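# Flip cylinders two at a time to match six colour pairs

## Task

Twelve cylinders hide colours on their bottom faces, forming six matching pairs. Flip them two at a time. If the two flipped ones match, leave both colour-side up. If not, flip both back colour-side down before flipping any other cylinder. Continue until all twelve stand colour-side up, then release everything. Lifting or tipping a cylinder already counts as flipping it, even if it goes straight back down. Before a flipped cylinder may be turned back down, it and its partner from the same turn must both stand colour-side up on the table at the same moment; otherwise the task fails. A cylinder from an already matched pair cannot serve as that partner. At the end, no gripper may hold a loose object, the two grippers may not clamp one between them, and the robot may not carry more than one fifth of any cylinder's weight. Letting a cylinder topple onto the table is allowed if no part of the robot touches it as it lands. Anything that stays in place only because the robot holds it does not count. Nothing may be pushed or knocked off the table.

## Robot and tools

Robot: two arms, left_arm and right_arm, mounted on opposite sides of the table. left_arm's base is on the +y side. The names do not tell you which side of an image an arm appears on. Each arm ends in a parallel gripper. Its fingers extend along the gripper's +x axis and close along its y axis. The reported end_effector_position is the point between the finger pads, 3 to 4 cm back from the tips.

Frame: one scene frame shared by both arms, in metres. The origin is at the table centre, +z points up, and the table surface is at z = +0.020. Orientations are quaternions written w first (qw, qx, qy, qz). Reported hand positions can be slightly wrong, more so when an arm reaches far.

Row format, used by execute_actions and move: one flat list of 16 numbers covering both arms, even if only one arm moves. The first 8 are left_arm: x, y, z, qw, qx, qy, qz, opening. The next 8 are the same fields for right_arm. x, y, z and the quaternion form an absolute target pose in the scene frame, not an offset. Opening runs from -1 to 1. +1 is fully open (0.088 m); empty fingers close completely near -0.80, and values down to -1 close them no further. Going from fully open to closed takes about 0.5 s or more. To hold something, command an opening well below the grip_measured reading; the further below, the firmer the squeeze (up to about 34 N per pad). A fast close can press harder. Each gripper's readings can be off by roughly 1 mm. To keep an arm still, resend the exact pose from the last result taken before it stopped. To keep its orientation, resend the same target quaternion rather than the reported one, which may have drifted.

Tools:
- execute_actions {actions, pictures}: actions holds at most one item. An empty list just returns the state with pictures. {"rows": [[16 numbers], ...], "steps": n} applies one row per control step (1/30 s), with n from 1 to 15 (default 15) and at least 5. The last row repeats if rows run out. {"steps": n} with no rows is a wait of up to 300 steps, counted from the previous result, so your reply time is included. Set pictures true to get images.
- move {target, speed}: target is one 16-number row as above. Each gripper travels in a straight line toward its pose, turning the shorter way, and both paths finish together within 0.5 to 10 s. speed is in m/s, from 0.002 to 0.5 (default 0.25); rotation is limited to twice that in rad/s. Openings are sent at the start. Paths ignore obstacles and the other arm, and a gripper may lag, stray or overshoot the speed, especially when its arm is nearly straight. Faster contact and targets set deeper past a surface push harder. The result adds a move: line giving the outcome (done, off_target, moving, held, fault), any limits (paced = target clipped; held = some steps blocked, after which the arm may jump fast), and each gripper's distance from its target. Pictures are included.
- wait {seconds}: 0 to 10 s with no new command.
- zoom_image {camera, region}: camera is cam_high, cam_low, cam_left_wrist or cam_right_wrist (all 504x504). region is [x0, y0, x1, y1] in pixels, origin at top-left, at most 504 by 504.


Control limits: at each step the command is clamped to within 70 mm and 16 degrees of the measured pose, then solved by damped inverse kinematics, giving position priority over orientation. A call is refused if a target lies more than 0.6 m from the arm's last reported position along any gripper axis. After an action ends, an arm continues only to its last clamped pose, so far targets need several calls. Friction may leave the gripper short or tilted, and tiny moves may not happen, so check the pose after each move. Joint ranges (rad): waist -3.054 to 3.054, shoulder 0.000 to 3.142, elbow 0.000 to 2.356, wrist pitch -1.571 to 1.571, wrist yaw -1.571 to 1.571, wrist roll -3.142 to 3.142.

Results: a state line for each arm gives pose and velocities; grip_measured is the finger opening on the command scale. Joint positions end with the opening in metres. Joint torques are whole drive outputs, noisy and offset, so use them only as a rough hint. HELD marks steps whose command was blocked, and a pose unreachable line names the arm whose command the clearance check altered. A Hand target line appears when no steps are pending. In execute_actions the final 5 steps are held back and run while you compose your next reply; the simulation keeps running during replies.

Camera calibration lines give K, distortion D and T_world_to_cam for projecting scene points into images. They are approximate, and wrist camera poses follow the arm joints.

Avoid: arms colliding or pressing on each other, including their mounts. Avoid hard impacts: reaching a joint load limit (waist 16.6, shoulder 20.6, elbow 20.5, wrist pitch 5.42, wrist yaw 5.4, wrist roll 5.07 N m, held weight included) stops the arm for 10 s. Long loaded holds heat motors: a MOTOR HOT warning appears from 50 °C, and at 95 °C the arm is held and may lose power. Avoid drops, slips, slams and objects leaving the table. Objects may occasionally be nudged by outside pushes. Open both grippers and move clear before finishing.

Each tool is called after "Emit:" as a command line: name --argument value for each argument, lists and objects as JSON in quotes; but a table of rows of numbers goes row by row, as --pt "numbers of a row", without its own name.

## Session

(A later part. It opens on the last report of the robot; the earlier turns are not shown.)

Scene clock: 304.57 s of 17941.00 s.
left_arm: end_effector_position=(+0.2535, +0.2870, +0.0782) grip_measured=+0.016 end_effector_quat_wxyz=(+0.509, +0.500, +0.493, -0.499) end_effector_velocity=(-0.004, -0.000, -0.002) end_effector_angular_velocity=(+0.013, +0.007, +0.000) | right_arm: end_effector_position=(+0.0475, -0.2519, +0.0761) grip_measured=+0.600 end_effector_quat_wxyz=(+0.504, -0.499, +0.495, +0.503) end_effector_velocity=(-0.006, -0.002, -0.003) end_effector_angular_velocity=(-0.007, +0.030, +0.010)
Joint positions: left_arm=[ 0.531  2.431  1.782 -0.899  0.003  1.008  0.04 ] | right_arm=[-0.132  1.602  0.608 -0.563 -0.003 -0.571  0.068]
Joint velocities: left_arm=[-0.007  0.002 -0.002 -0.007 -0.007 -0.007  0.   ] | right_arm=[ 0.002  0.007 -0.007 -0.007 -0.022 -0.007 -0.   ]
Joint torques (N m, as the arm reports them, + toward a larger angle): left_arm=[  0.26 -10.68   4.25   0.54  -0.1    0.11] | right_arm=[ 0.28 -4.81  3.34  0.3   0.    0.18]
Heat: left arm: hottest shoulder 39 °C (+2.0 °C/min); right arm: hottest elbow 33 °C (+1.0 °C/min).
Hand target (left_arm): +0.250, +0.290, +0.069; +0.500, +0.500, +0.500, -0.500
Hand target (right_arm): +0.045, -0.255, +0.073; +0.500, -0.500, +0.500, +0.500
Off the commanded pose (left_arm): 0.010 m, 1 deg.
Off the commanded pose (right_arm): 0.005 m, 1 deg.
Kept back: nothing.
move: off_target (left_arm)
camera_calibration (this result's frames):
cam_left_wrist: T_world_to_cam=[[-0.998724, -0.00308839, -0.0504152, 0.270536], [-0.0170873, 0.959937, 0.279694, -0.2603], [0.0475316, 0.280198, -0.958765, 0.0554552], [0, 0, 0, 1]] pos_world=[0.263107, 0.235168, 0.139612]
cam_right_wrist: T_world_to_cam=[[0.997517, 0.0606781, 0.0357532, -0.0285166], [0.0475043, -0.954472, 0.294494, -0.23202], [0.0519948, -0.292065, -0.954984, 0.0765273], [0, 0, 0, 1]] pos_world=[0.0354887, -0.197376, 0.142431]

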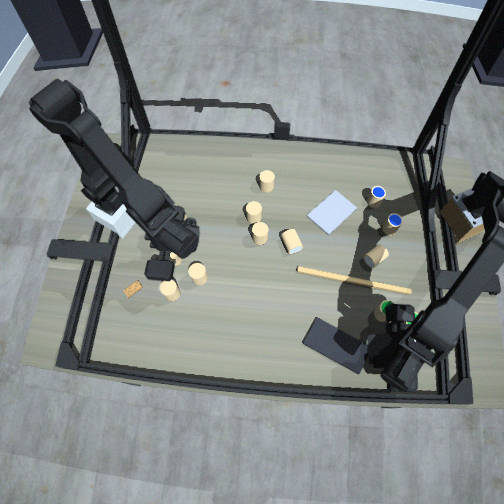

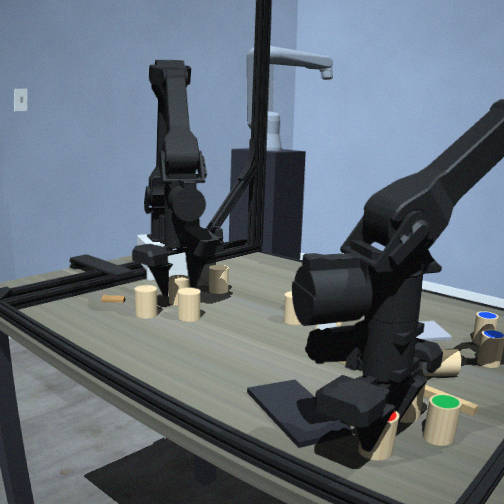

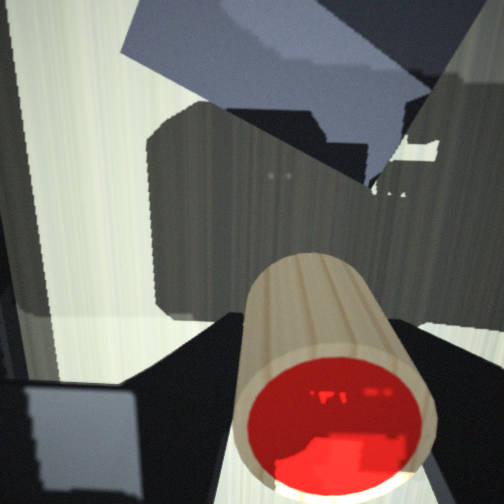

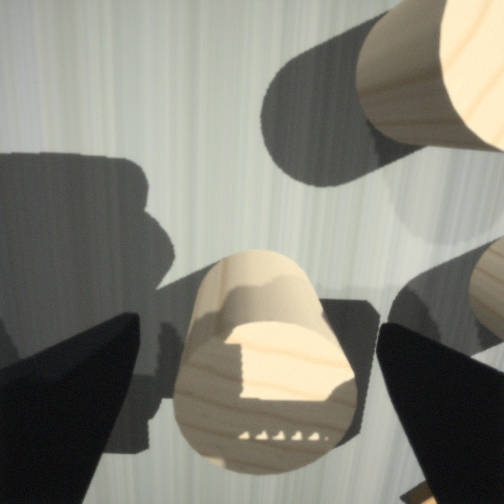

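Emit:
execute_actions --actions '[{"rows":[[0.251,0.287,0.072,0.5,0.5,0.5,-0.5,0.5,0.046,-0.251,0.077,0.5,-0.5,0.5,0.5,-0.3]],"steps":14}]'

Emit:
move --target '[0.25,0.287,0.17,0.5,0.5,0.5,-0.5,0.5,0.046,-0.251,0.17,0.5,-0.5,0.5,0.5,-0.3]' --speed 0.3

Emit:
move --target '[-0.003,0.11,0.291,0.707,0,0,-0.707,1,0,-0.03,0.28,0.5,0.5,0.5,0.5,-0.3]' --speed 0.5

Emit:
move --target '[-0.002,0.02,0.291,0.707,0,0,-0.707,1,0,-0.03,0.28,0.5,0.5,0.5,0.5,-0.3]' --speed 0.2

Emit:
execute_actions --actions '[{"rows":[[-0.002,0.02,0.291,0.707,0,0,-0.707,-0.3,0,-0.03,0.28,0.5,0.5,0.5,0.5,-0.3]],"steps":15}]'

Emit:
execute_actions --actions '[{"rows":[[-0.002,0.02,0.291,0.707,0,0,-0.707,-0.3,0,-0.03,0.28,0.5,0.5,0.5,0.5,0.6]],"steps":12}]'

Emit:
move --target '[0,0.08,0.293,0.707,0,0,-0.707,-0.3,0,-0.07,0.28,0.5,0.5,0.5,0.5,0.6]' --speed 0.3

Emit:
move --target '[-0.02,0.18,0.15,0.5,0.5,0.5,-0.5,-0.3,-0.1,-0.12,0.19,0.5,-0.5,0.5,0.5,0.6]' --speed 0.5

Emit:
move --target '[-0.02,0.18,0.069,0.5,0.5,0.5,-0.5,-0.3,-0.1,-0.12,0.19,0.5,-0.5,0.5,0.5,0.6]' --speed 0.12

Emit:
execute_actions --actions '[{"rows":[[-0.02,0.177,0.074,0.5,0.5,0.5,-0.5,0.6,-0.1,-0.12,0.19,0.5,-0.5,0.5,0.5,0.6]],"steps":12}]'

Emit:
move --target '[-0.02,0.18,0.17,0.5,0.5,0.5,-0.5,0.6,-0.1,-0.12,0.19,0.5,-0.5,0.5,0.5,0.6]' --speed 0.3

Emit:
move --target '[0.05,0.28,0.2,0.5,0.5,0.5,-0.5,0.6,-0.098,-0.053,0.155,0.5,-0.5,0.5,0.5,0.6]' --speed 0.4

Scene clock: 305.40 s of 17941.00 s.
left_arm: end_effector_position=(+0.2514, +0.2882, +0.0774) grip_measured=+0.438 end_effector_quat_wxyz=(+0.504, +0.500, +0.497, -0.499) end_effector_velocity=(-0.002, +0.001, +0.000) end_effector_angular_velocity=(+0.022, -0.005, +0.000) | right_arm: end_effector_position=(+0.0454, -0.2528, +0.0765) grip_measured=+0.023 end_effector_quat_wxyz=(+0.500, -0.500, +0.499, +0.502) end_effector_velocity=(+0.002, +0.005, +0.004) end_effector_angular_velocity=(+0.014, -0.000, -0.010)
Joint positions: left_arm=[ 0.531  2.433  1.782 -0.909  0.002  1.008  0.06 ] | right_arm=[-0.125  1.603  0.612 -0.577 -0.002 -0.564  0.04 ]
Joint velocities: left_arm=[-0.007 -0.002 -0.002 -0.007 -0.022 -0.007  0.026] | right_arm=[-0.002 -0.002  0.017 -0.007 -0.007  0.007 -0.   ]
Joint torques (N m, as the arm reports them, + toward a larger angle): left_arm=[ -0.27 -10.35   6.21   0.13  -0.06  -0.03] | right_arm=[ 0.28 -4.98  5.52 -0.08 -0.02  0.18]
Heat: left arm: hottest shoulder 39 °C (+2.0 °C/min); right arm: hottest elbow 33 °C (+1.0 °C/min).
Steps of this call (steps 1 to 16: nothing new was sent; steps 17 to 25: the first 9 steps of this action). Readings (end_effector_position):
17: left_arm (+0.2536, +0.2870, +0.0782) | right_arm (+0.0476, -0.2518, +0.0758)
18: left_arm (+0.2534, +0.2872, +0.0781) | right_arm (+0.0469, -0.2522, +0.0758)
20: left_arm (+0.2524, +0.2879, +0.0780) | right_arm (+0.0457, -0.2530, +0.0759)
24: left_arm (+0.2515, +0.2882, +0.0774) | right_arm (+0.0454, -0.2528, +0.0764)
25: the state above

Scene clock: 306.83 s of 17941.00 s.
left_arm: end_effector_position=(+0.2485, +0.2889, +0.1668) grip_measured=+0.500 end_effector_quat_wxyz=(+0.497, +0.499, +0.503, -0.502) end_effector_velocity=(-0.002, -0.001, +0.002) end_effector_angular_velocity=(-0.005, +0.006, -0.010) | right_arm: end_effector_position=(+0.0456, -0.2524, +0.1654) grip_measured=+0.022 end_effector_quat_wxyz=(+0.494, -0.501, +0.505, +0.500) end_effector_velocity=(-0.003, -0.003, +0.001) end_effector_angular_velocity=(-0.010, +0.016, +0.019)
Joint positions: left_arm=[ 0.529  2.335  1.975 -1.22   0.002  1.008  0.063] | right_arm=[-0.124  1.41   0.847 -1.023 -0.002 -0.563  0.04 ]
Joint velocities: left_arm=[-0.002 -0.002  0.002 -0.007  0.007  0.007 -0.   ] | right_arm=[-0.002 -0.002  0.002 -0.022 -0.007 -0.022 -0.   ]
Joint torques (N m, as the arm reports them, + toward a larger angle): left_arm=[ -0.49 -12.95   6.57   0.27  -0.05  -0.07] | right_arm=[ 0.28 -6.53  6.98 -0.1  -0.03  0.19]
Heat: left arm: hottest shoulder 39 °C (+2.0 °C/min); right arm: hottest elbow 33 °C (+1.0 °C/min).
Hand target (left_arm): +0.250, +0.287, +0.170; +0.500, +0.500, +0.500, -0.500
Hand target (right_arm): +0.047, -0.250, +0.169; +0.500, -0.500, +0.500, +0.500
Off your previous action's commanded pose (left_arm): 0.005 m, 1 deg at its last step (step 5 of this call).
Off your previous action's commanded pose (right_arm): 0.002 m, 0 deg at its last step (step 5 of this call).
Off the commanded pose (left_arm): 0.004 m, 1 deg.
Off the commanded pose (right_arm): 0.005 m, 1 deg.
Kept back: nothing.
move: done
camera_calibration (this result's frames):
cam_left_wrist: T_world_to_cam=[[-0.999702, 0.000603338, -0.0243875, 0.26487], [-0.00665853, 0.954986, 0.296575, -0.290889], [0.0234687, 0.296649, -0.954698, 0.140619], [0, 0, 0, 1]] pos_world=[0.259554, 0.235921, 0.226979]
cam_right_wrist: T_world_to_cam=[[0.997939, 0.0609877, 0.0199332, -0.0271025], [0.0515294, -0.946902, 0.317366, -0.260699], [0.0382302, -0.315684, -0.948094, 0.155315], [0, 0, 0, 1]] pos_world=[0.0345426, -0.196173, 0.23053]

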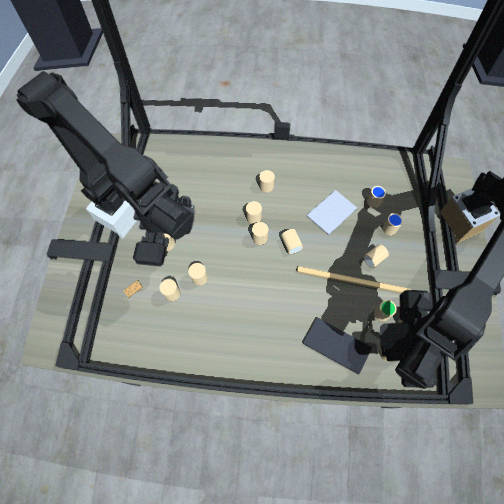

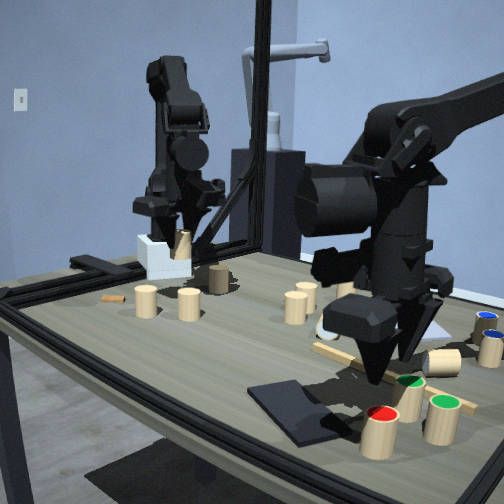

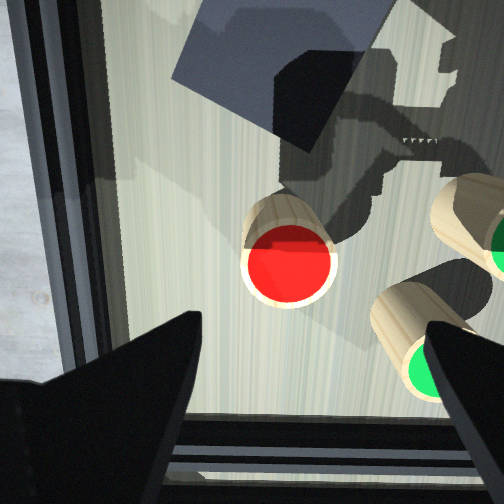

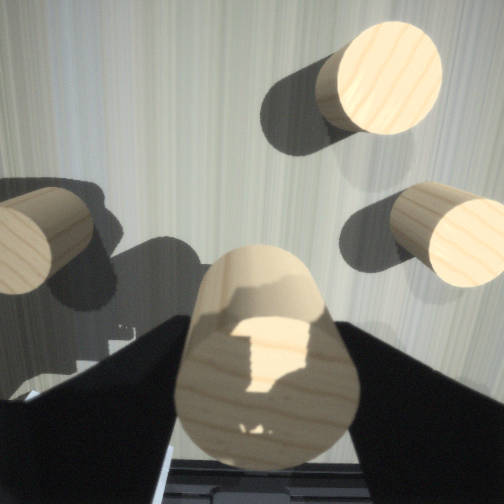

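Scene clock: 309.63 s of 17941.00 s.
left_arm: end_effector_position=(-0.0039, +0.1107, +0.3026) grip_measured=+1.000 end_effector_quat_wxyz=(+0.704, -0.001, -0.010, -0.710) end_effector_velocity=(-0.002, -0.000, +0.003) end_effector_angular_velocity=(-0.015, +0.014, -0.010) | right_arm: end_effector_position=(+0.0015, -0.0287, +0.2842) grip_measured=+0.022 end_effector_quat_wxyz=(+0.504, +0.501, +0.490, +0.505) end_effector_velocity=(-0.002, -0.001, -0.004) end_effector_angular_velocity=(-0.007, +0.009, +0.010)
Joint positions: left_arm=[-0.028  1.727  0.655  1.09   0.46   0.004  0.088] | right_arm=[ 0.175  1.587  0.523  1.076 -0.251  1.556  0.04 ]
Joint velocities: left_arm=[-0.002  0.002 -0.002  0.022  0.007 -0.022 -0.   ] | right_arm=[ 0.002  0.007 -0.007  0.007 -0.007  0.007 -0.   ]
Joint torques (N m, as the arm reports them, + toward a larger angle): left_arm=[-0.01 -5.65  3.95  1.7  -0.15 -0.05] | right_arm=[ 0.27 -5.95  4.58  1.64  0.04  0.11]
Heat: left arm: hottest shoulder 40 °C (+3.0 °C/min); right arm: hottest elbow 33 °C (+1.0 °C/min).
Hand target (left_arm): -0.005, +0.111, +0.293; +0.704, +0.001, +0.001, -0.710
Hand target (right_arm): +0.001, -0.029, +0.279; +0.505, +0.500, +0.495, +0.499
Off the commanded pose (left_arm): 0.012 m, 1 deg.
Off the commanded pose (right_arm): 0.005 m, 1 deg.
Kept back: nothing.
move: off_target (left_arm)
camera_calibration (this result's frames):
cam_left_wrist: T_world_to_cam=[[-0.999623, -0.0245986, -0.0122367, 0.0150869], [0.00491504, 0.278093, -0.960542, 0.292674], [0.0270309, -0.960239, -0.277867, 0.263364], [0, 0, 0, 1]] pos_world=[0.00652371, 0.171873, 0.35449]
cam_right_wrist: T_world_to_cam=[[0.0761147, -0.0195596, -0.996907, 0.288995], [-0.952495, -0.297115, -0.0668943, 0.0450418], [-0.294888, 0.954641, -0.0412452, 0.119436], [0, 0, 0, 1]] pos_world=[0.0561257, -0.0949836, 0.29604]

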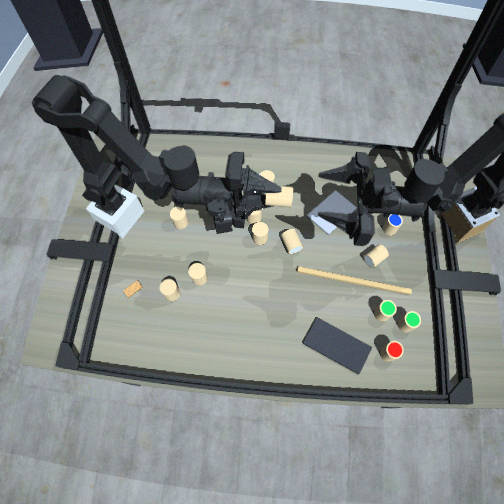

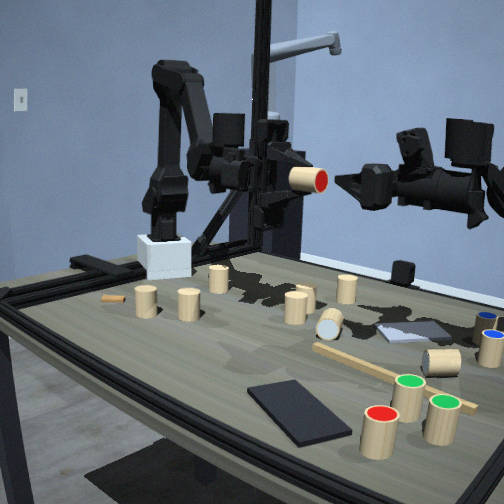

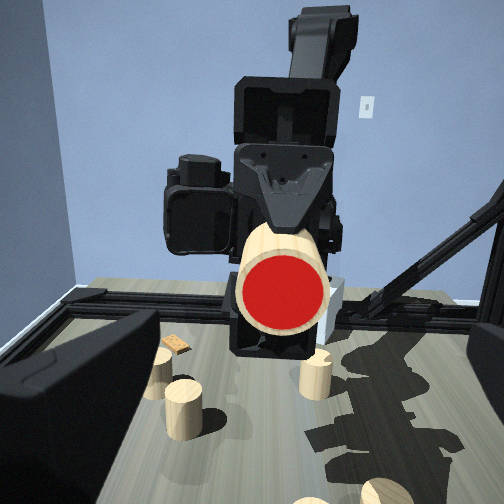

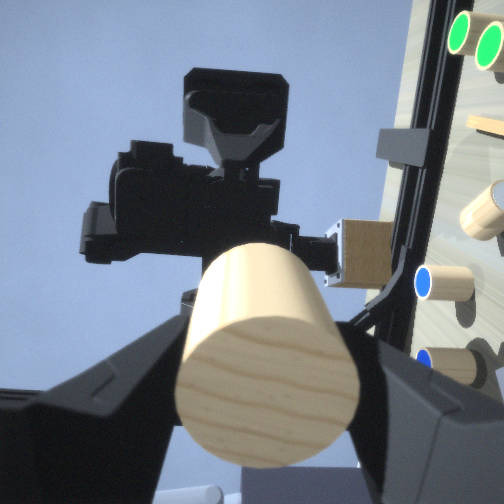

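Scene clock: 310.70 s of 17941.00 s.
left_arm: end_effector_position=(-0.0023, +0.0236, +0.2949) grip_measured=+1.000 end_effector_quat_wxyz=(+0.707, -0.001, -0.004, -0.707) end_effector_velocity=(+0.000, -0.003, -0.002) end_effector_angular_velocity=(+0.007, -0.005, +0.015) | right_arm: end_effector_position=(+0.0002, -0.0286, +0.2841) grip_measured=+0.023 end_effector_quat_wxyz=(+0.500, +0.501, +0.495, +0.505) end_effector_velocity=(-0.000, -0.001, -0.002) end_effector_angular_velocity=(-0.007, -0.006, +0.005)
Joint positions: left_arm=[-0.128  1.989  0.996  1.001  0.352  0.002  0.088] | right_arm=[ 0.176  1.588  0.523  1.076 -0.259  1.565  0.04 ]
Joint velocities: left_arm=[-0.007  0.007  0.007 -0.007 -0.022  0.007 -0.   ] | right_arm=[-0.002 -0.002 -0.002 -0.007 -0.007 -0.007  0.   ]
Joint torques (N m, as the arm reports them, + toward a larger angle): left_arm=[-0.09 -8.26  6.97  1.46 -0.07 -0.08] | right_arm=[-0.14 -6.83  4.63  1.29 -0.13  0.12]
Heat: left arm: hottest shoulder 40 °C (+2.0 °C/min); right arm: hottest elbow 33 °C (+0.0 °C/min).
Hand target (left_arm): -0.002, +0.020, +0.291; +0.707, -0.000, +0.000, -0.707
Hand target (right_arm): -0.000, -0.030, +0.280; +0.500, +0.500, +0.500, +0.500
Off the commanded pose (left_arm): 0.005 m, 1 deg.
Off the commanded pose (right_arm): 0.004 m, 1 deg.
Kept back: nothing.
move: done
camera_calibration (this result's frames):
cam_left_wrist: T_world_to_cam=[[-0.999435, -0.0332571, -0.00489125, 0.0125047], [-0.00485014, 0.286655, -0.958022, 0.308532], [0.0332631, -0.957456, -0.286654, 0.180183], [0, 0, 0, 1]] pos_world=[0.00800055, 0.0844911, 0.347292]
cam_right_wrist: T_world_to_cam=[[0.0668565, -0.0189243, -0.997583, 0.28924], [-0.950526, -0.305199, -0.0579131, 0.0409841], [-0.303366, 0.9521, -0.0383925, 0.118094], [0, 0, 0, 1]] pos_world=[0.0554445, -0.0944552, 0.295449]

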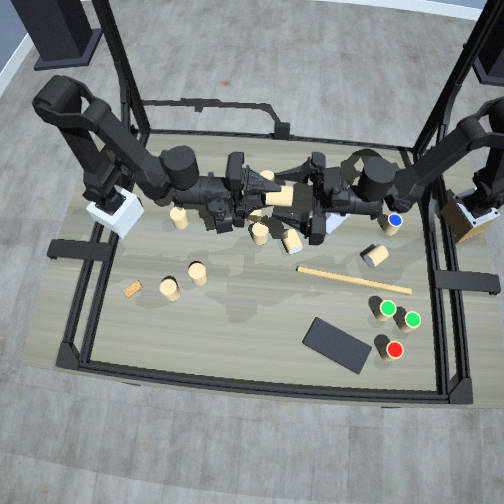

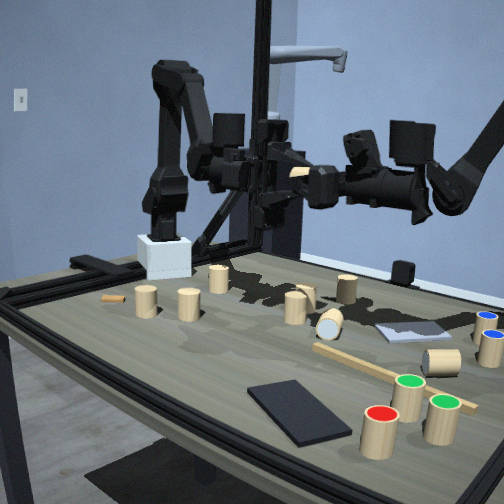

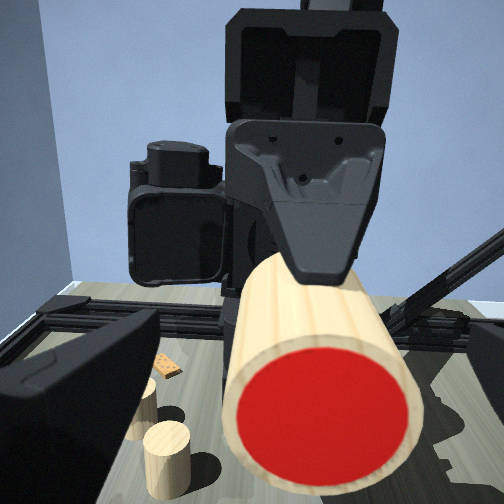

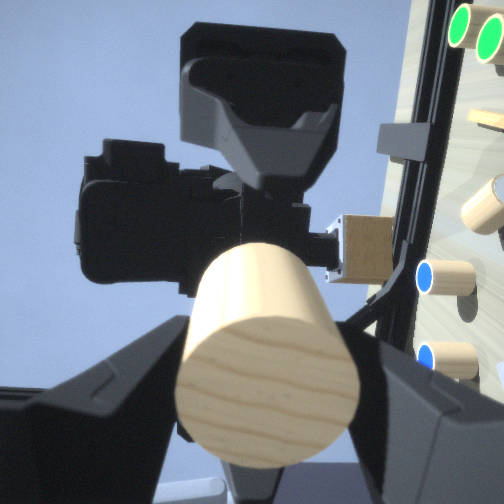

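Scene clock: 311.03 s of 17941.00 s.
left_arm: end_effector_position=(-0.0014, +0.0233, +0.2950) grip_measured=+0.016 end_effector_quat_wxyz=(+0.708, -0.001, -0.004, -0.706) end_effector_velocity=(-0.000, +0.000, -0.001) end_effector_angular_velocity=(+0.007, +0.010, +0.005) | right_arm: end_effector_position=(-0.0007, -0.0286, +0.2841) grip_measured=+0.023 end_effector_quat_wxyz=(+0.498, +0.500, +0.496, +0.506) end_effector_velocity=(-0.003, -0.002, -0.003) end_effector_angular_velocity=(-0.012, +0.010, +0.020)
Joint positions: left_arm=[-0.127  1.99   0.998  0.999  0.348  0.002  0.04 ] | right_arm=[ 0.176  1.588  0.523  1.076 -0.264  1.565  0.04 ]
Joint velocities: left_arm=[-0.002 -0.002 -0.002 -0.007 -0.007 -0.007 -0.   ] | right_arm=[-0.002 -0.002 -0.007 -0.007 -0.022  0.007 -0.   ]
Joint torques (N m, as the arm reports them, + toward a larger angle): left_arm=[-0.24 -8.37  6.63  1.52  0.03 -0.05] | right_arm=[-0.22 -6.85  4.64  1.28  0.01  0.11]
Heat: left arm: hottest shoulder 40 °C (+2.0 °C/min); right arm: hottest elbow 33 °C (+0.0 °C/min).
Steps of this call (steps 1 to 10: the first 10 steps of this action). Readings (end_effector_position):
1: left_arm (-0.0023, +0.0236, +0.2948) | right_arm (+0.0002, -0.0286, +0.2841)
2: left_arm (-0.0022, +0.0235, +0.2949) | right_arm (+0.0002, -0.0286, +0.2841)
4: left_arm (-0.0022, +0.0234, +0.2949) | right_arm (+0.0002, -0.0286, +0.2841)
8: left_arm (-0.0018, +0.0232, +0.2951) | right_arm (-0.0003, -0.0286, +0.2841)
10: the state above

Scene clock: 311.43 s of 17941.00 s.
left_arm: end_effector_position=(-0.0014, +0.0231, +0.2936) grip_measured=+0.016 end_effector_quat_wxyz=(+0.708, -0.000, -0.002, -0.706) end_effector_velocity=(-0.000, -0.000, -0.006) end_effector_angular_velocity=(+0.016, +0.013, +0.005) | right_arm: end_effector_position=(-0.0007, -0.0286, +0.2841) grip_measured=+0.496 end_effector_quat_wxyz=(+0.498, +0.500, +0.496, +0.506) end_effector_velocity=(-0.000, +0.000, +0.000) end_effector_angular_velocity=(-0.002, -0.036, +0.004)
Joint positions: left_arm=[-0.127  1.992  0.998  0.997  0.348  0.002  0.04 ] | right_arm=[ 0.176  1.588  0.523  1.076 -0.264  1.566  0.063]
Joint velocities: left_arm=[-0.002  0.007 -0.002 -0.007 -0.007 -0.007 -0.   ] | right_arm=[-0.002 -0.002  0.002 -0.007 -0.007 -0.037  0.06 ]
Joint torques (N m, as the arm reports them, + toward a larger angle): left_arm=[-0.03 -8.64  6.32  1.62  0.05  0.01] | right_arm=[-0.21 -6.85  4.62  1.26  0.01  0.11]
Heat: left arm: hottest shoulder 40 °C (+2.0 °C/min); right arm: hottest elbow 33 °C (+0.0 °C/min).
Off your previous action's commanded pose (left_arm): 0.005 m, 1 deg at its last step (step 5 of this call).
Off your previous action's commanded pose (right_arm): 0.004 m, 1 deg at its last step (step 5 of this call).
Steps of this call (steps 1 to 5: the last 5 steps of your previous action; steps 6 to 12: the first 7 steps of this action). Readings (end_effector_position):
6: left_arm (-0.0014, +0.0233, +0.2950) | right_arm (-0.0007, -0.0286, +0.2841)
7: left_arm (-0.0014, +0.0233, +0.2950) | right_arm (-0.0007, -0.0286, +0.2841)
9: left_arm (-0.0014, +0.0232, +0.2944) | right_arm (-0.0007, -0.0286, +0.2841)
12: the state above

Scene clock: 312.87 s of 17941.00 s.
left_arm: end_effector_position=(+0.0005, +0.0765, +0.2904) grip_measured=+0.016 end_effector_quat_wxyz=(+0.707, +0.002, +0.002, -0.707) end_effector_velocity=(+0.001, +0.003, -0.001) end_effector_angular_velocity=(+0.007, -0.004, +0.010) | right_arm: end_effector_position=(+0.0001, -0.0673, +0.2819) grip_measured=+0.600 end_effector_quat_wxyz=(+0.500, +0.500, +0.497, +0.503) end_effector_velocity=(+0.002, -0.002, +0.002) end_effector_angular_velocity=(+0.002, -0.008, -0.010)
Joint positions: left_arm=[-0.065  1.852  0.781  1.065  0.414  0.002  0.04 ] | right_arm=[ 0.131  1.442  0.384  1.064 -0.305  1.566  0.068]
Joint velocities: left_arm=[ 0.002 -0.012 -0.012 -0.007 -0.007  0.007 -0.   ] | right_arm=[-0.002 -0.012 -0.002 -0.007  0.007 -0.007 -0.   ]
Joint torques (N m, as the arm reports them, + toward a larger angle): left_arm=[  0.   -10.43   4.15   1.86   0.12   0.  ] | right_arm=[-0.3  -6.81  4.43  1.16 -0.13  0.12]
Heat: left arm: hottest shoulder 40 °C (+2.0 °C/min); right arm: hottest elbow 33 °C (+0.0 °C/min).
Hand target (left_arm): +0.000, +0.080, +0.293; +0.707, +0.000, -0.000, -0.707
Hand target (right_arm): -0.000, -0.070, +0.280; +0.500, +0.500, +0.500, +0.500
Off your previous action's commanded pose (left_arm): 0.004 m, 0 deg at its last step (step 5 of this call).
Off your previous action's commanded pose (right_arm): 0.004 m, 1 deg at its last step (step 5 of this call).
Off the commanded pose (left_arm): 0.004 m, 0 deg.
Off the commanded pose (right_arm): 0.003 m, 1 deg.
Kept back: nothing.
move: done
camera_calibration (this result's frames):
cam_left_wrist: T_world_to_cam=[[-0.999435, -0.0336041, -0.000105782, 0.0157041], [-0.0099584, 0.299181, -0.954144, 0.287026], [0.0320948, -0.953605, -0.299347, 0.232842], [0, 0, 0, 1]] pos_world=[0.0110805, 0.136694, 0.343566]
cam_right_wrist: T_world_to_cam=[[0.0652959, -0.0244134, -0.997567, 0.285943], [-0.950148, -0.306966, -0.0546797, 0.0279445], [-0.304885, 0.951407, -0.04324, 0.156117], [0, 0, 0, 1]] pos_world=[0.0554781, -0.132972, 0.293526]

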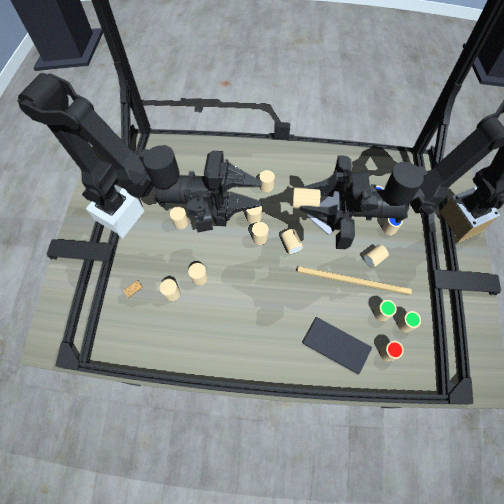

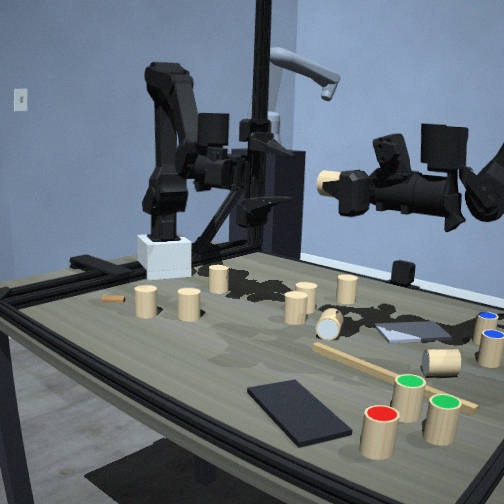

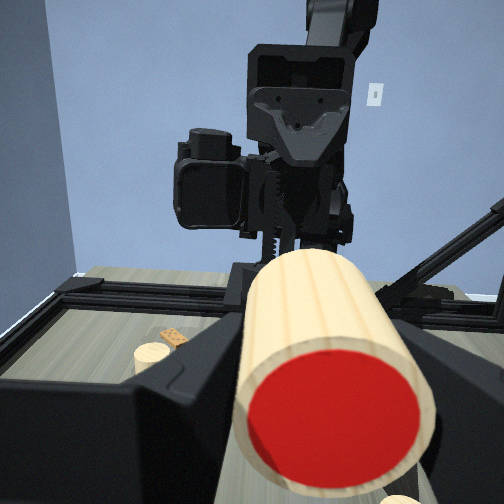

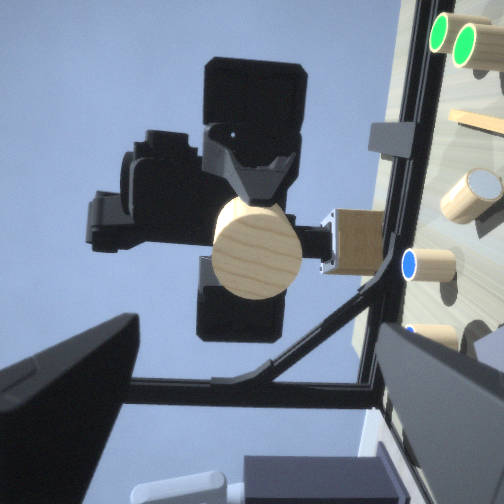

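Scene clock: 315.57 s of 17941.00 s.
left_arm: end_effector_position=(-0.0196, +0.1801, +0.1506) grip_measured=+0.015 end_effector_quat_wxyz=(+0.503, +0.494, +0.501, -0.503) end_effector_velocity=(-0.001, +0.003, -0.001) end_effector_angular_velocity=(+0.023, -0.000, +0.005) | right_arm: end_effector_position=(-0.0989, -0.1223, +0.1922) grip_measured=+0.600 end_effector_quat_wxyz=(+0.500, -0.497, +0.500, +0.504) end_effector_velocity=(-0.002, -0.003, -0.000) end_effector_angular_velocity=(-0.023, +0.005, +0.010)
Joint positions: left_arm=[-0.162  2.01   1.385 -0.938  0.01   0.31   0.04 ] | right_arm=[ 0.533  1.74   1.289 -1.112 -0.006  0.095  0.068]
Joint velocities: left_arm=[-0.002  0.007  0.007 -0.022 -0.007 -0.007 -0.   ] | right_arm=[ 0.002  0.007  0.007 -0.022 -0.007 -0.007 -0.   ]
Joint torques (N m, as the arm reports them, + toward a larger angle): left_arm=[ 0.02 -8.38  6.    0.22 -0.08 -0.18] | right_arm=[ 0.27 -7.08  7.07 -0.07  0.02 -0.21]
Heat: left arm: hottest shoulder 40 °C (+2.0 °C/min); right arm: hottest elbow 33 °C (+0.0 °C/min).
Hand target (left_arm): -0.020, +0.178, +0.148; +0.501, +0.496, +0.503, -0.500
Hand target (right_arm): -0.100, -0.121, +0.191; +0.497, -0.502, +0.498, +0.503
Off the commanded pose (left_arm): 0.001 m, 1 deg.
Off the commanded pose (right_arm): 0.003 m, 1 deg.
Kept back: nothing.
move: done
camera_calibration (this result's frames):
cam_left_wrist: T_world_to_cam=[[-0.999637, -0.00774884, -0.0258038, -0.00172011], [-0.014756, 0.958793, 0.283722, -0.182858], [0.022542, 0.284, -0.958559, 0.166562], [0, 0, 0, 1]] pos_world=[-0.00817237, 0.128006, 0.211496]
cam_right_wrist: T_world_to_cam=[[0.997945, 0.0594076, 0.0240282, 0.107644], [0.0494853, -0.952633, 0.300069, -0.136201], [0.0407165, -0.298263, -0.953615, 0.230719], [0, 0, 0, 1]] pos_world=[-0.110077, -0.0673298, 0.2583]

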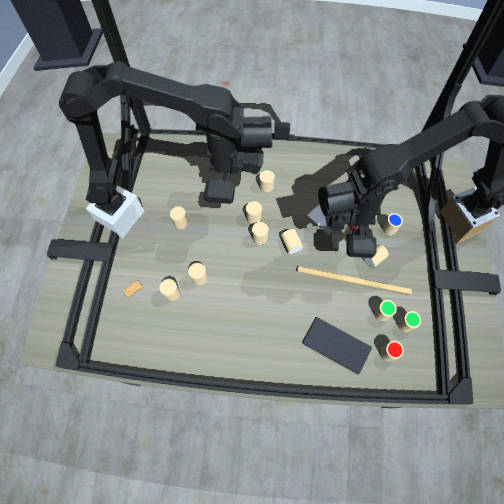

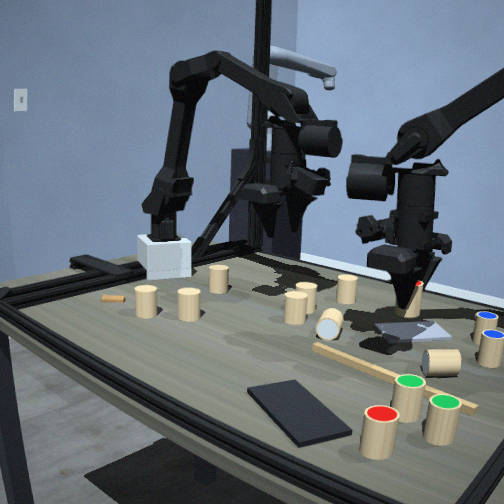

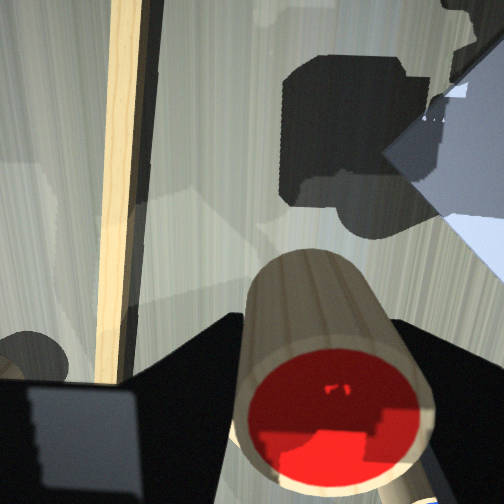

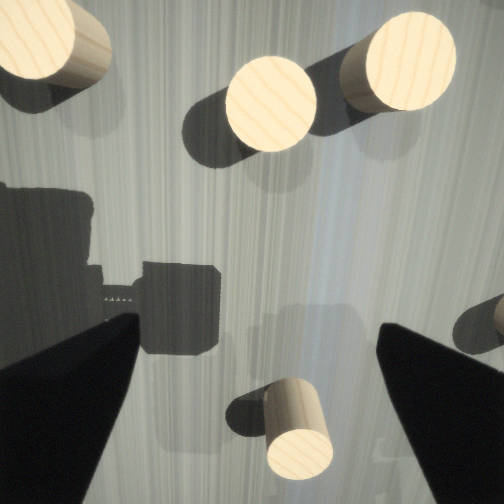

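Scene clock: 316.70 s of 17941.00 s.
left_arm: end_effector_position=(-0.0180, +0.1760, +0.0758) grip_measured=+0.015 end_effector_quat_wxyz=(+0.507, +0.494, +0.496, -0.503) end_effector_velocity=(-0.001, +0.003, -0.001) end_effector_angular_velocity=(+0.014, -0.003, -0.010) | right_arm: end_effector_position=(-0.0993, -0.1219, +0.1912) grip_measured=+0.600 end_effector_quat_wxyz=(+0.500, -0.499, +0.499, +0.503) end_effector_velocity=(+0.000, -0.005, +0.000) end_effector_angular_velocity=(-0.023, +0.005, +0.005)
Joint positions: left_arm=[-0.164  2.155  1.275 -0.671  0.003  0.31   0.04 ] | right_arm=[ 0.536  1.745  1.291 -1.112 -0.003  0.097  0.068]
Joint velocities: left_arm=[-0.002  0.002 -0.002 -0.007 -0.007  0.007 -0.   ] | right_arm=[-0.002 -0.002 -0.002 -0.022 -0.007 -0.007 -0.   ]
Joint torques (N m, as the arm reports them, + toward a larger angle): left_arm=[-0.16 -8.47  3.95  0.55 -0.12  0.12] | right_arm=[ 0.29 -7.09  7.09  0.01  0.04  0.19]
Heat: left arm: hottest shoulder 40 °C (+2.0 °C/min); right arm: hottest elbow 33 °C (+0.0 °C/min).
Hand target (left_arm): -0.020, +0.180, +0.069; +0.500, +0.500, +0.500, -0.500
Hand target (right_arm): -0.100, -0.120, +0.190; +0.500, -0.500, +0.500, +0.500
Off the commanded pose (left_arm): 0.008 m, 1 deg.
Off the commanded pose (right_arm): 0.002 m, 0 deg.
Kept back: nothing.
move: done
camera_calibration (this result's frames):
cam_left_wrist: T_world_to_cam=[[-0.999324, -0.0058393, -0.0363031, -0.00161913], [-0.0156051, 0.961336, 0.274935, -0.157504], [0.033294, 0.275315, -0.960777, 0.0979452], [0, 0, 0, 1]] pos_world=[-0.00733688, 0.124439, 0.137348]
cam_right_wrist: T_world_to_cam=[[0.997779, 0.0609851, 0.026804, 0.107764], [0.0500339, -0.95172, 0.302864, -0.135856], [0.0439801, -0.30085, -0.952657, 0.229751], [0, 0, 0, 1]] pos_world=[-0.110832, -0.0667479, 0.257132]

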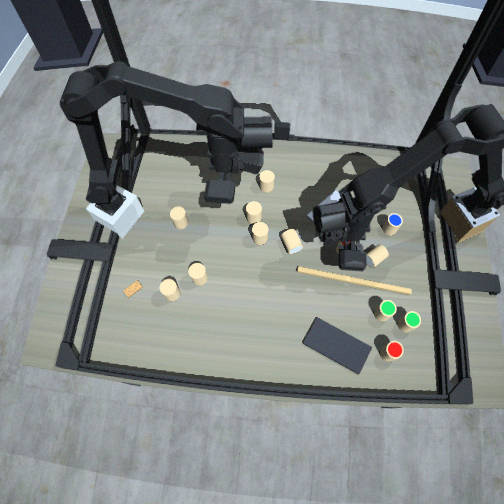

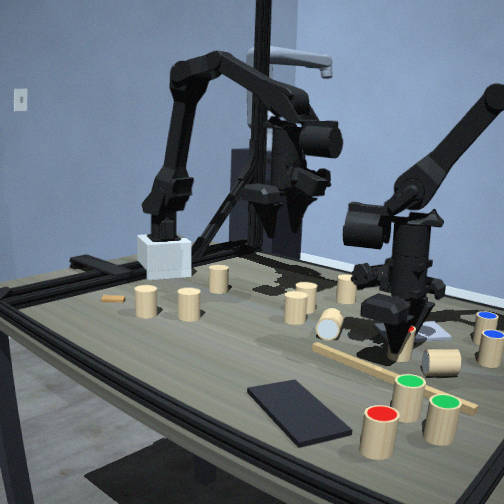

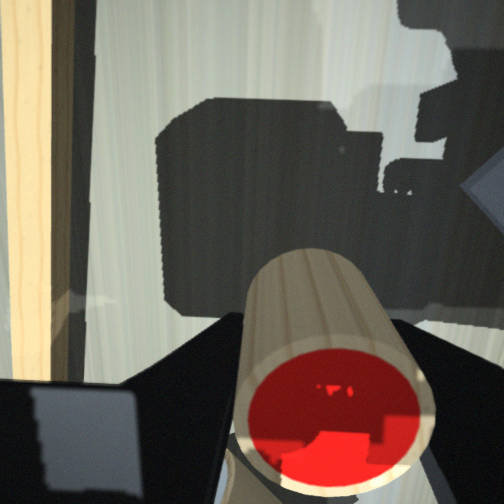

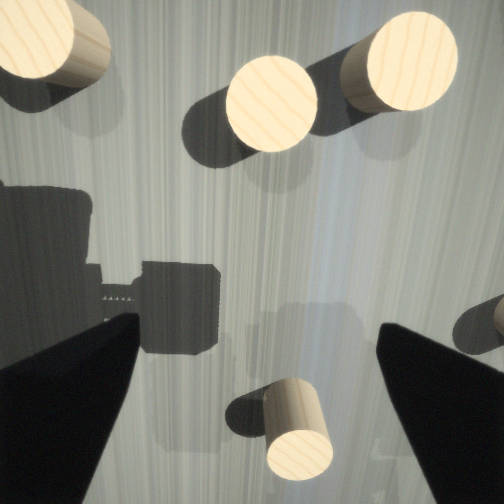

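Scene clock: 316.93 s of 17941.00 s.
left_arm: end_effector_position=(-0.0197, +0.1785, +0.0758) grip_measured=+0.489 end_effector_quat_wxyz=(+0.502, +0.498, +0.499, -0.501) end_effector_velocity=(-0.004, +0.008, +0.000) end_effector_angular_velocity=(+0.037, +0.004, +0.000) | right_arm: end_effector_position=(-0.0993, -0.1219, +0.1912) grip_measured=+0.600 end_effector_quat_wxyz=(+0.500, -0.499, +0.499, +0.502) end_effector_velocity=(+0.000, -0.005, +0.000) end_effector_angular_velocity=(-0.023, +0.005, +0.005)
Joint positions: left_arm=[-0.167  2.155  1.275 -0.684  0.002  0.31   0.063] | right_arm=[ 0.536  1.745  1.291 -1.112 -0.003  0.097  0.068]
Joint velocities: left_arm=[-0.007 -0.002 -0.002 -0.037 -0.007 -0.007  0.053] | right_arm=[-0.002 -0.002 -0.002 -0.022 -0.007 -0.007 -0.   ]
Joint torques (N m, as the arm reports them, + toward a larger angle): left_arm=[-0.42 -8.79  5.51  0.18 -0.1  -0.01] | right_arm=[ 0.28 -7.11  7.09  0.01  0.03  0.18]
Heat: left arm: hottest shoulder 40 °C (+2.0 °C/min); right arm: hottest elbow 33 °C (+0.0 °C/min).
Steps of this call (steps 1 to 7: the first 7 steps of this action). Readings (end_effector_position):
1: left_arm (-0.0181, +0.1760, +0.0758) | right_arm (-0.0993, -0.1219, +0.1912)
2: left_arm (-0.0184, +0.1765, +0.0758) | right_arm (-0.0993, -0.1219, +0.1912)
4: left_arm (-0.0192, +0.1778, +0.0758) | right_arm (-0.0993, -0.1219, +0.1912)
7: the state above

Scene clock: 318.37 s of 17941.00 s.
left_arm: end_effector_position=(-0.0213, +0.1829, +0.1642) grip_measured=+0.600 end_effector_quat_wxyz=(+0.495, +0.501, +0.506, -0.498) end_effector_velocity=(-0.002, +0.000, +0.004) end_effector_angular_velocity=(+0.005, +0.009, +0.005) | right_arm: end_effector_position=(-0.0993, -0.1219, +0.1912) grip_measured=+0.600 end_effector_quat_wxyz=(+0.500, -0.499, +0.499, +0.502) end_effector_velocity=(+0.002, -0.002, +0.000) end_effector_angular_velocity=(-0.007, -0.008, +0.005)
Joint positions: left_arm=[-0.167  1.999  1.427 -1.015  0.003  0.31   0.068] | right_arm=[ 0.536  1.745  1.291 -1.112 -0.003  0.097  0.068]
Joint velocities: left_arm=[-0.002 -0.002  0.012 -0.022  0.007 -0.007 -0.   ] | right_arm=[-0.002 -0.002 -0.002 -0.007  0.007 -0.007 -0.001]
Joint torques (N m, as the arm reports them, + toward a larger angle): left_arm=[  0.11 -11.22   6.26   0.18  -0.09   0.09] | right_arm=[ 0.29 -7.13  7.07  0.01  0.02  0.18]
Heat: left arm: hottest shoulder 40 °C (+2.0 °C/min); right arm: hottest elbow 34 °C (+1.0 °C/min).
Hand target (left_arm): -0.020, +0.180, +0.170; +0.500, +0.500, +0.500, -0.500
Hand target (right_arm): -0.100, -0.120, +0.190; +0.500, -0.500, +0.500, +0.500
Off your previous action's commanded pose (left_arm): 0.003 m, 0 deg at its last step (step 5 of this call).
Off your previous action's commanded pose (right_arm): 0.002 m, 0 deg at its last step (step 5 of this call).
Off the commanded pose (left_arm): 0.007 m, 1 deg.
Off the commanded pose (right_arm): 0.002 m, 0 deg.
Kept back: nothing.
move: done
camera_calibration (this result's frames):
cam_left_wrist: T_world_to_cam=[[-0.999667, -0.00172776, -0.0257392, -0.00422843], [-0.0095697, 0.951401, 0.307808, -0.191973], [0.0239565, 0.307951, -0.9511, 0.173331], [0, 0, 0, 1]] pos_world=[-0.0102166, 0.129259, 0.223837]
cam_right_wrist: T_world_to_cam=[[0.997769, 0.0609824, 0.0271851, 0.107633], [0.0499173, -0.951731, 0.302847, -0.135863], [0.0443412, -0.300814, -0.952651, 0.22979], [0, 0, 0, 1]] pos_world=[-0.1108, -0.0667447, 0.257129]

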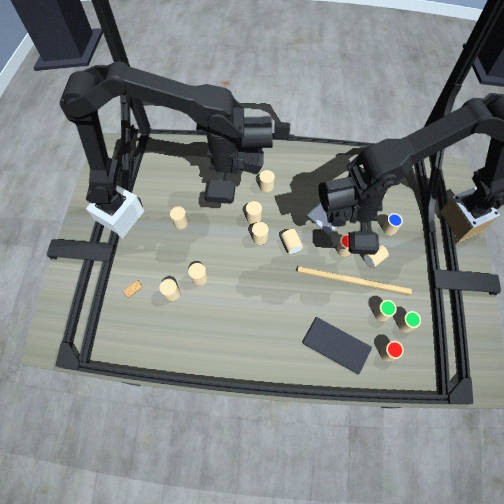

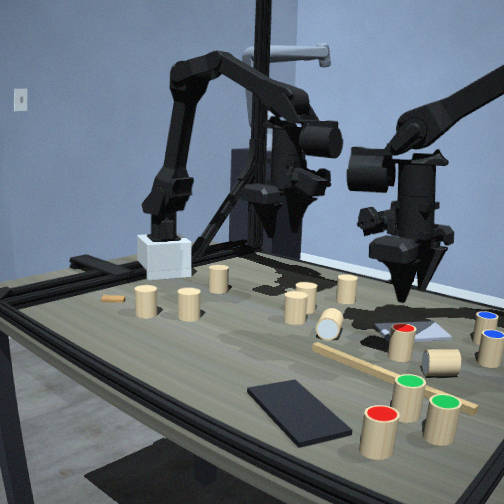

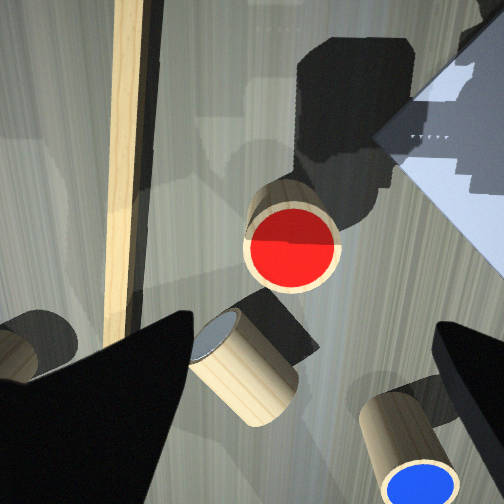

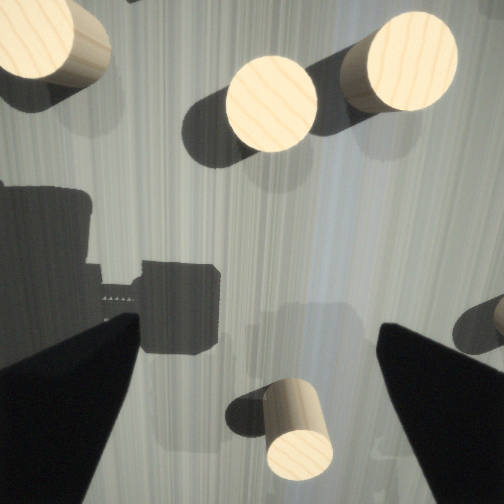

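Scene clock: 319.37 s of 17941.00 s.
left_arm: end_effector_position=(+0.0529, +0.2764, +0.1999) grip_measured=+0.600 end_effector_quat_wxyz=(+0.503, +0.501, +0.498, -0.498) end_effector_velocity=(+0.002, +0.004, +0.002) end_effector_angular_velocity=(+0.015, -0.016, +0.010) | right_arm: end_effector_position=(-0.0994, -0.0548, +0.1577) grip_measured=+0.600 end_effector_quat_wxyz=(+0.502, -0.497, +0.499, +0.502) end_effector_velocity=(+0.004, -0.001, -0.004) end_effector_angular_velocity=(-0.016, -0.009, -0.000)
Joint positions: left_arm=[ 0.15   1.759  1.255 -1.061 -0.005  0.629  0.068] | right_arm=[ 0.518  2.019  1.519 -1.062 -0.003  0.085  0.068]
Joint velocities: left_arm=[ 0.002 -0.007 -0.002 -0.007 -0.022 -0.007 -0.   ] | right_arm=[-0.007  0.012  0.002 -0.007  0.007 -0.007  0.   ]
Joint torques (N m, as the arm reports them, + toward a larger angle): left_arm=[ 0.16 -9.62  4.03  0.15  0.1   0.13] | right_arm=[-0.31 -9.02  7.05 -0.06  0.01 -0.23]
Heat: left arm: hottest shoulder 40 °C (+2.0 °C/min); right arm: hottest elbow 34 °C (+1.0 °C/min).
Hand target (left_arm): +0.051, +0.280, +0.200; +0.501, +0.501, +0.499, -0.499
Hand target (right_arm): -0.098, -0.053, +0.155; +0.500, -0.500, +0.500, +0.500
Off the commanded pose (left_arm): 0.005 m, 0 deg.
Off the commanded pose (right_arm): 0.004 m, 1 deg.
Kept back: nothing.
move: done
camera_calibration (this result's frames):
cam_left_wrist: T_world_to_cam=[[-0.99915, -0.000700494, -0.0412243, 0.0738386], [-0.0127118, 0.956381, 0.291844, -0.28924], [0.0392217, 0.29212, -0.955577, 0.18108], [0, 0, 0, 1]] pos_world=[0.0629968, 0.223779, 0.260493]
cam_right_wrist: T_world_to_cam=[[0.998087, 0.0555483, 0.0271359, 0.104317], [0.0449126, -0.953139, 0.299181, -0.0618835], [0.0424833, -0.29739, -0.95381, 0.218209], [0, 0, 0, 1]] pos_world=[-0.110608, 0.000115074, 0.223814]

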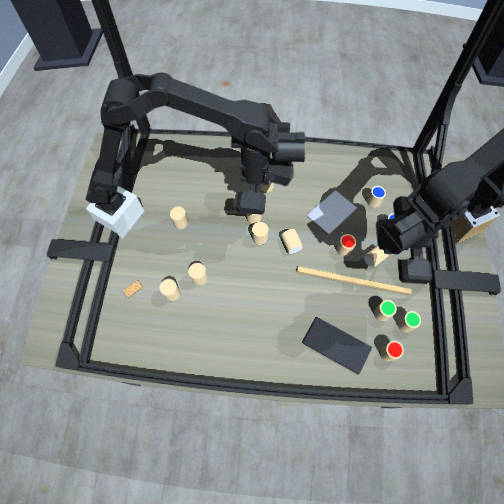

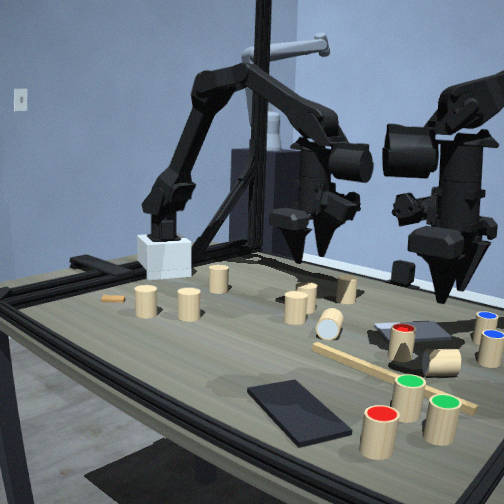

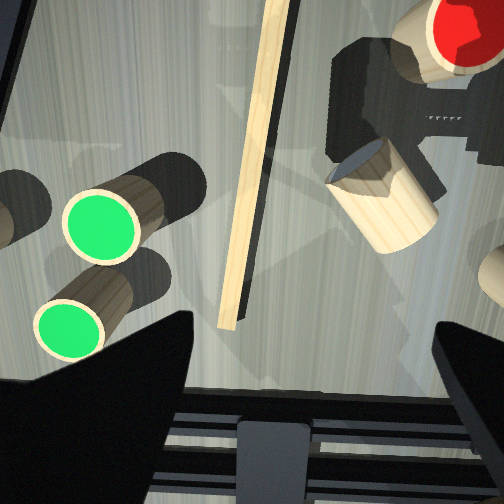

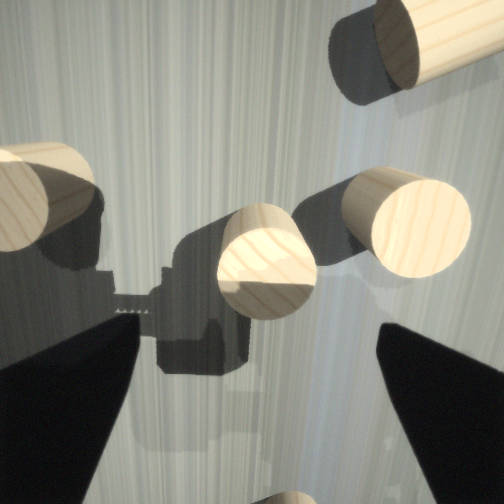

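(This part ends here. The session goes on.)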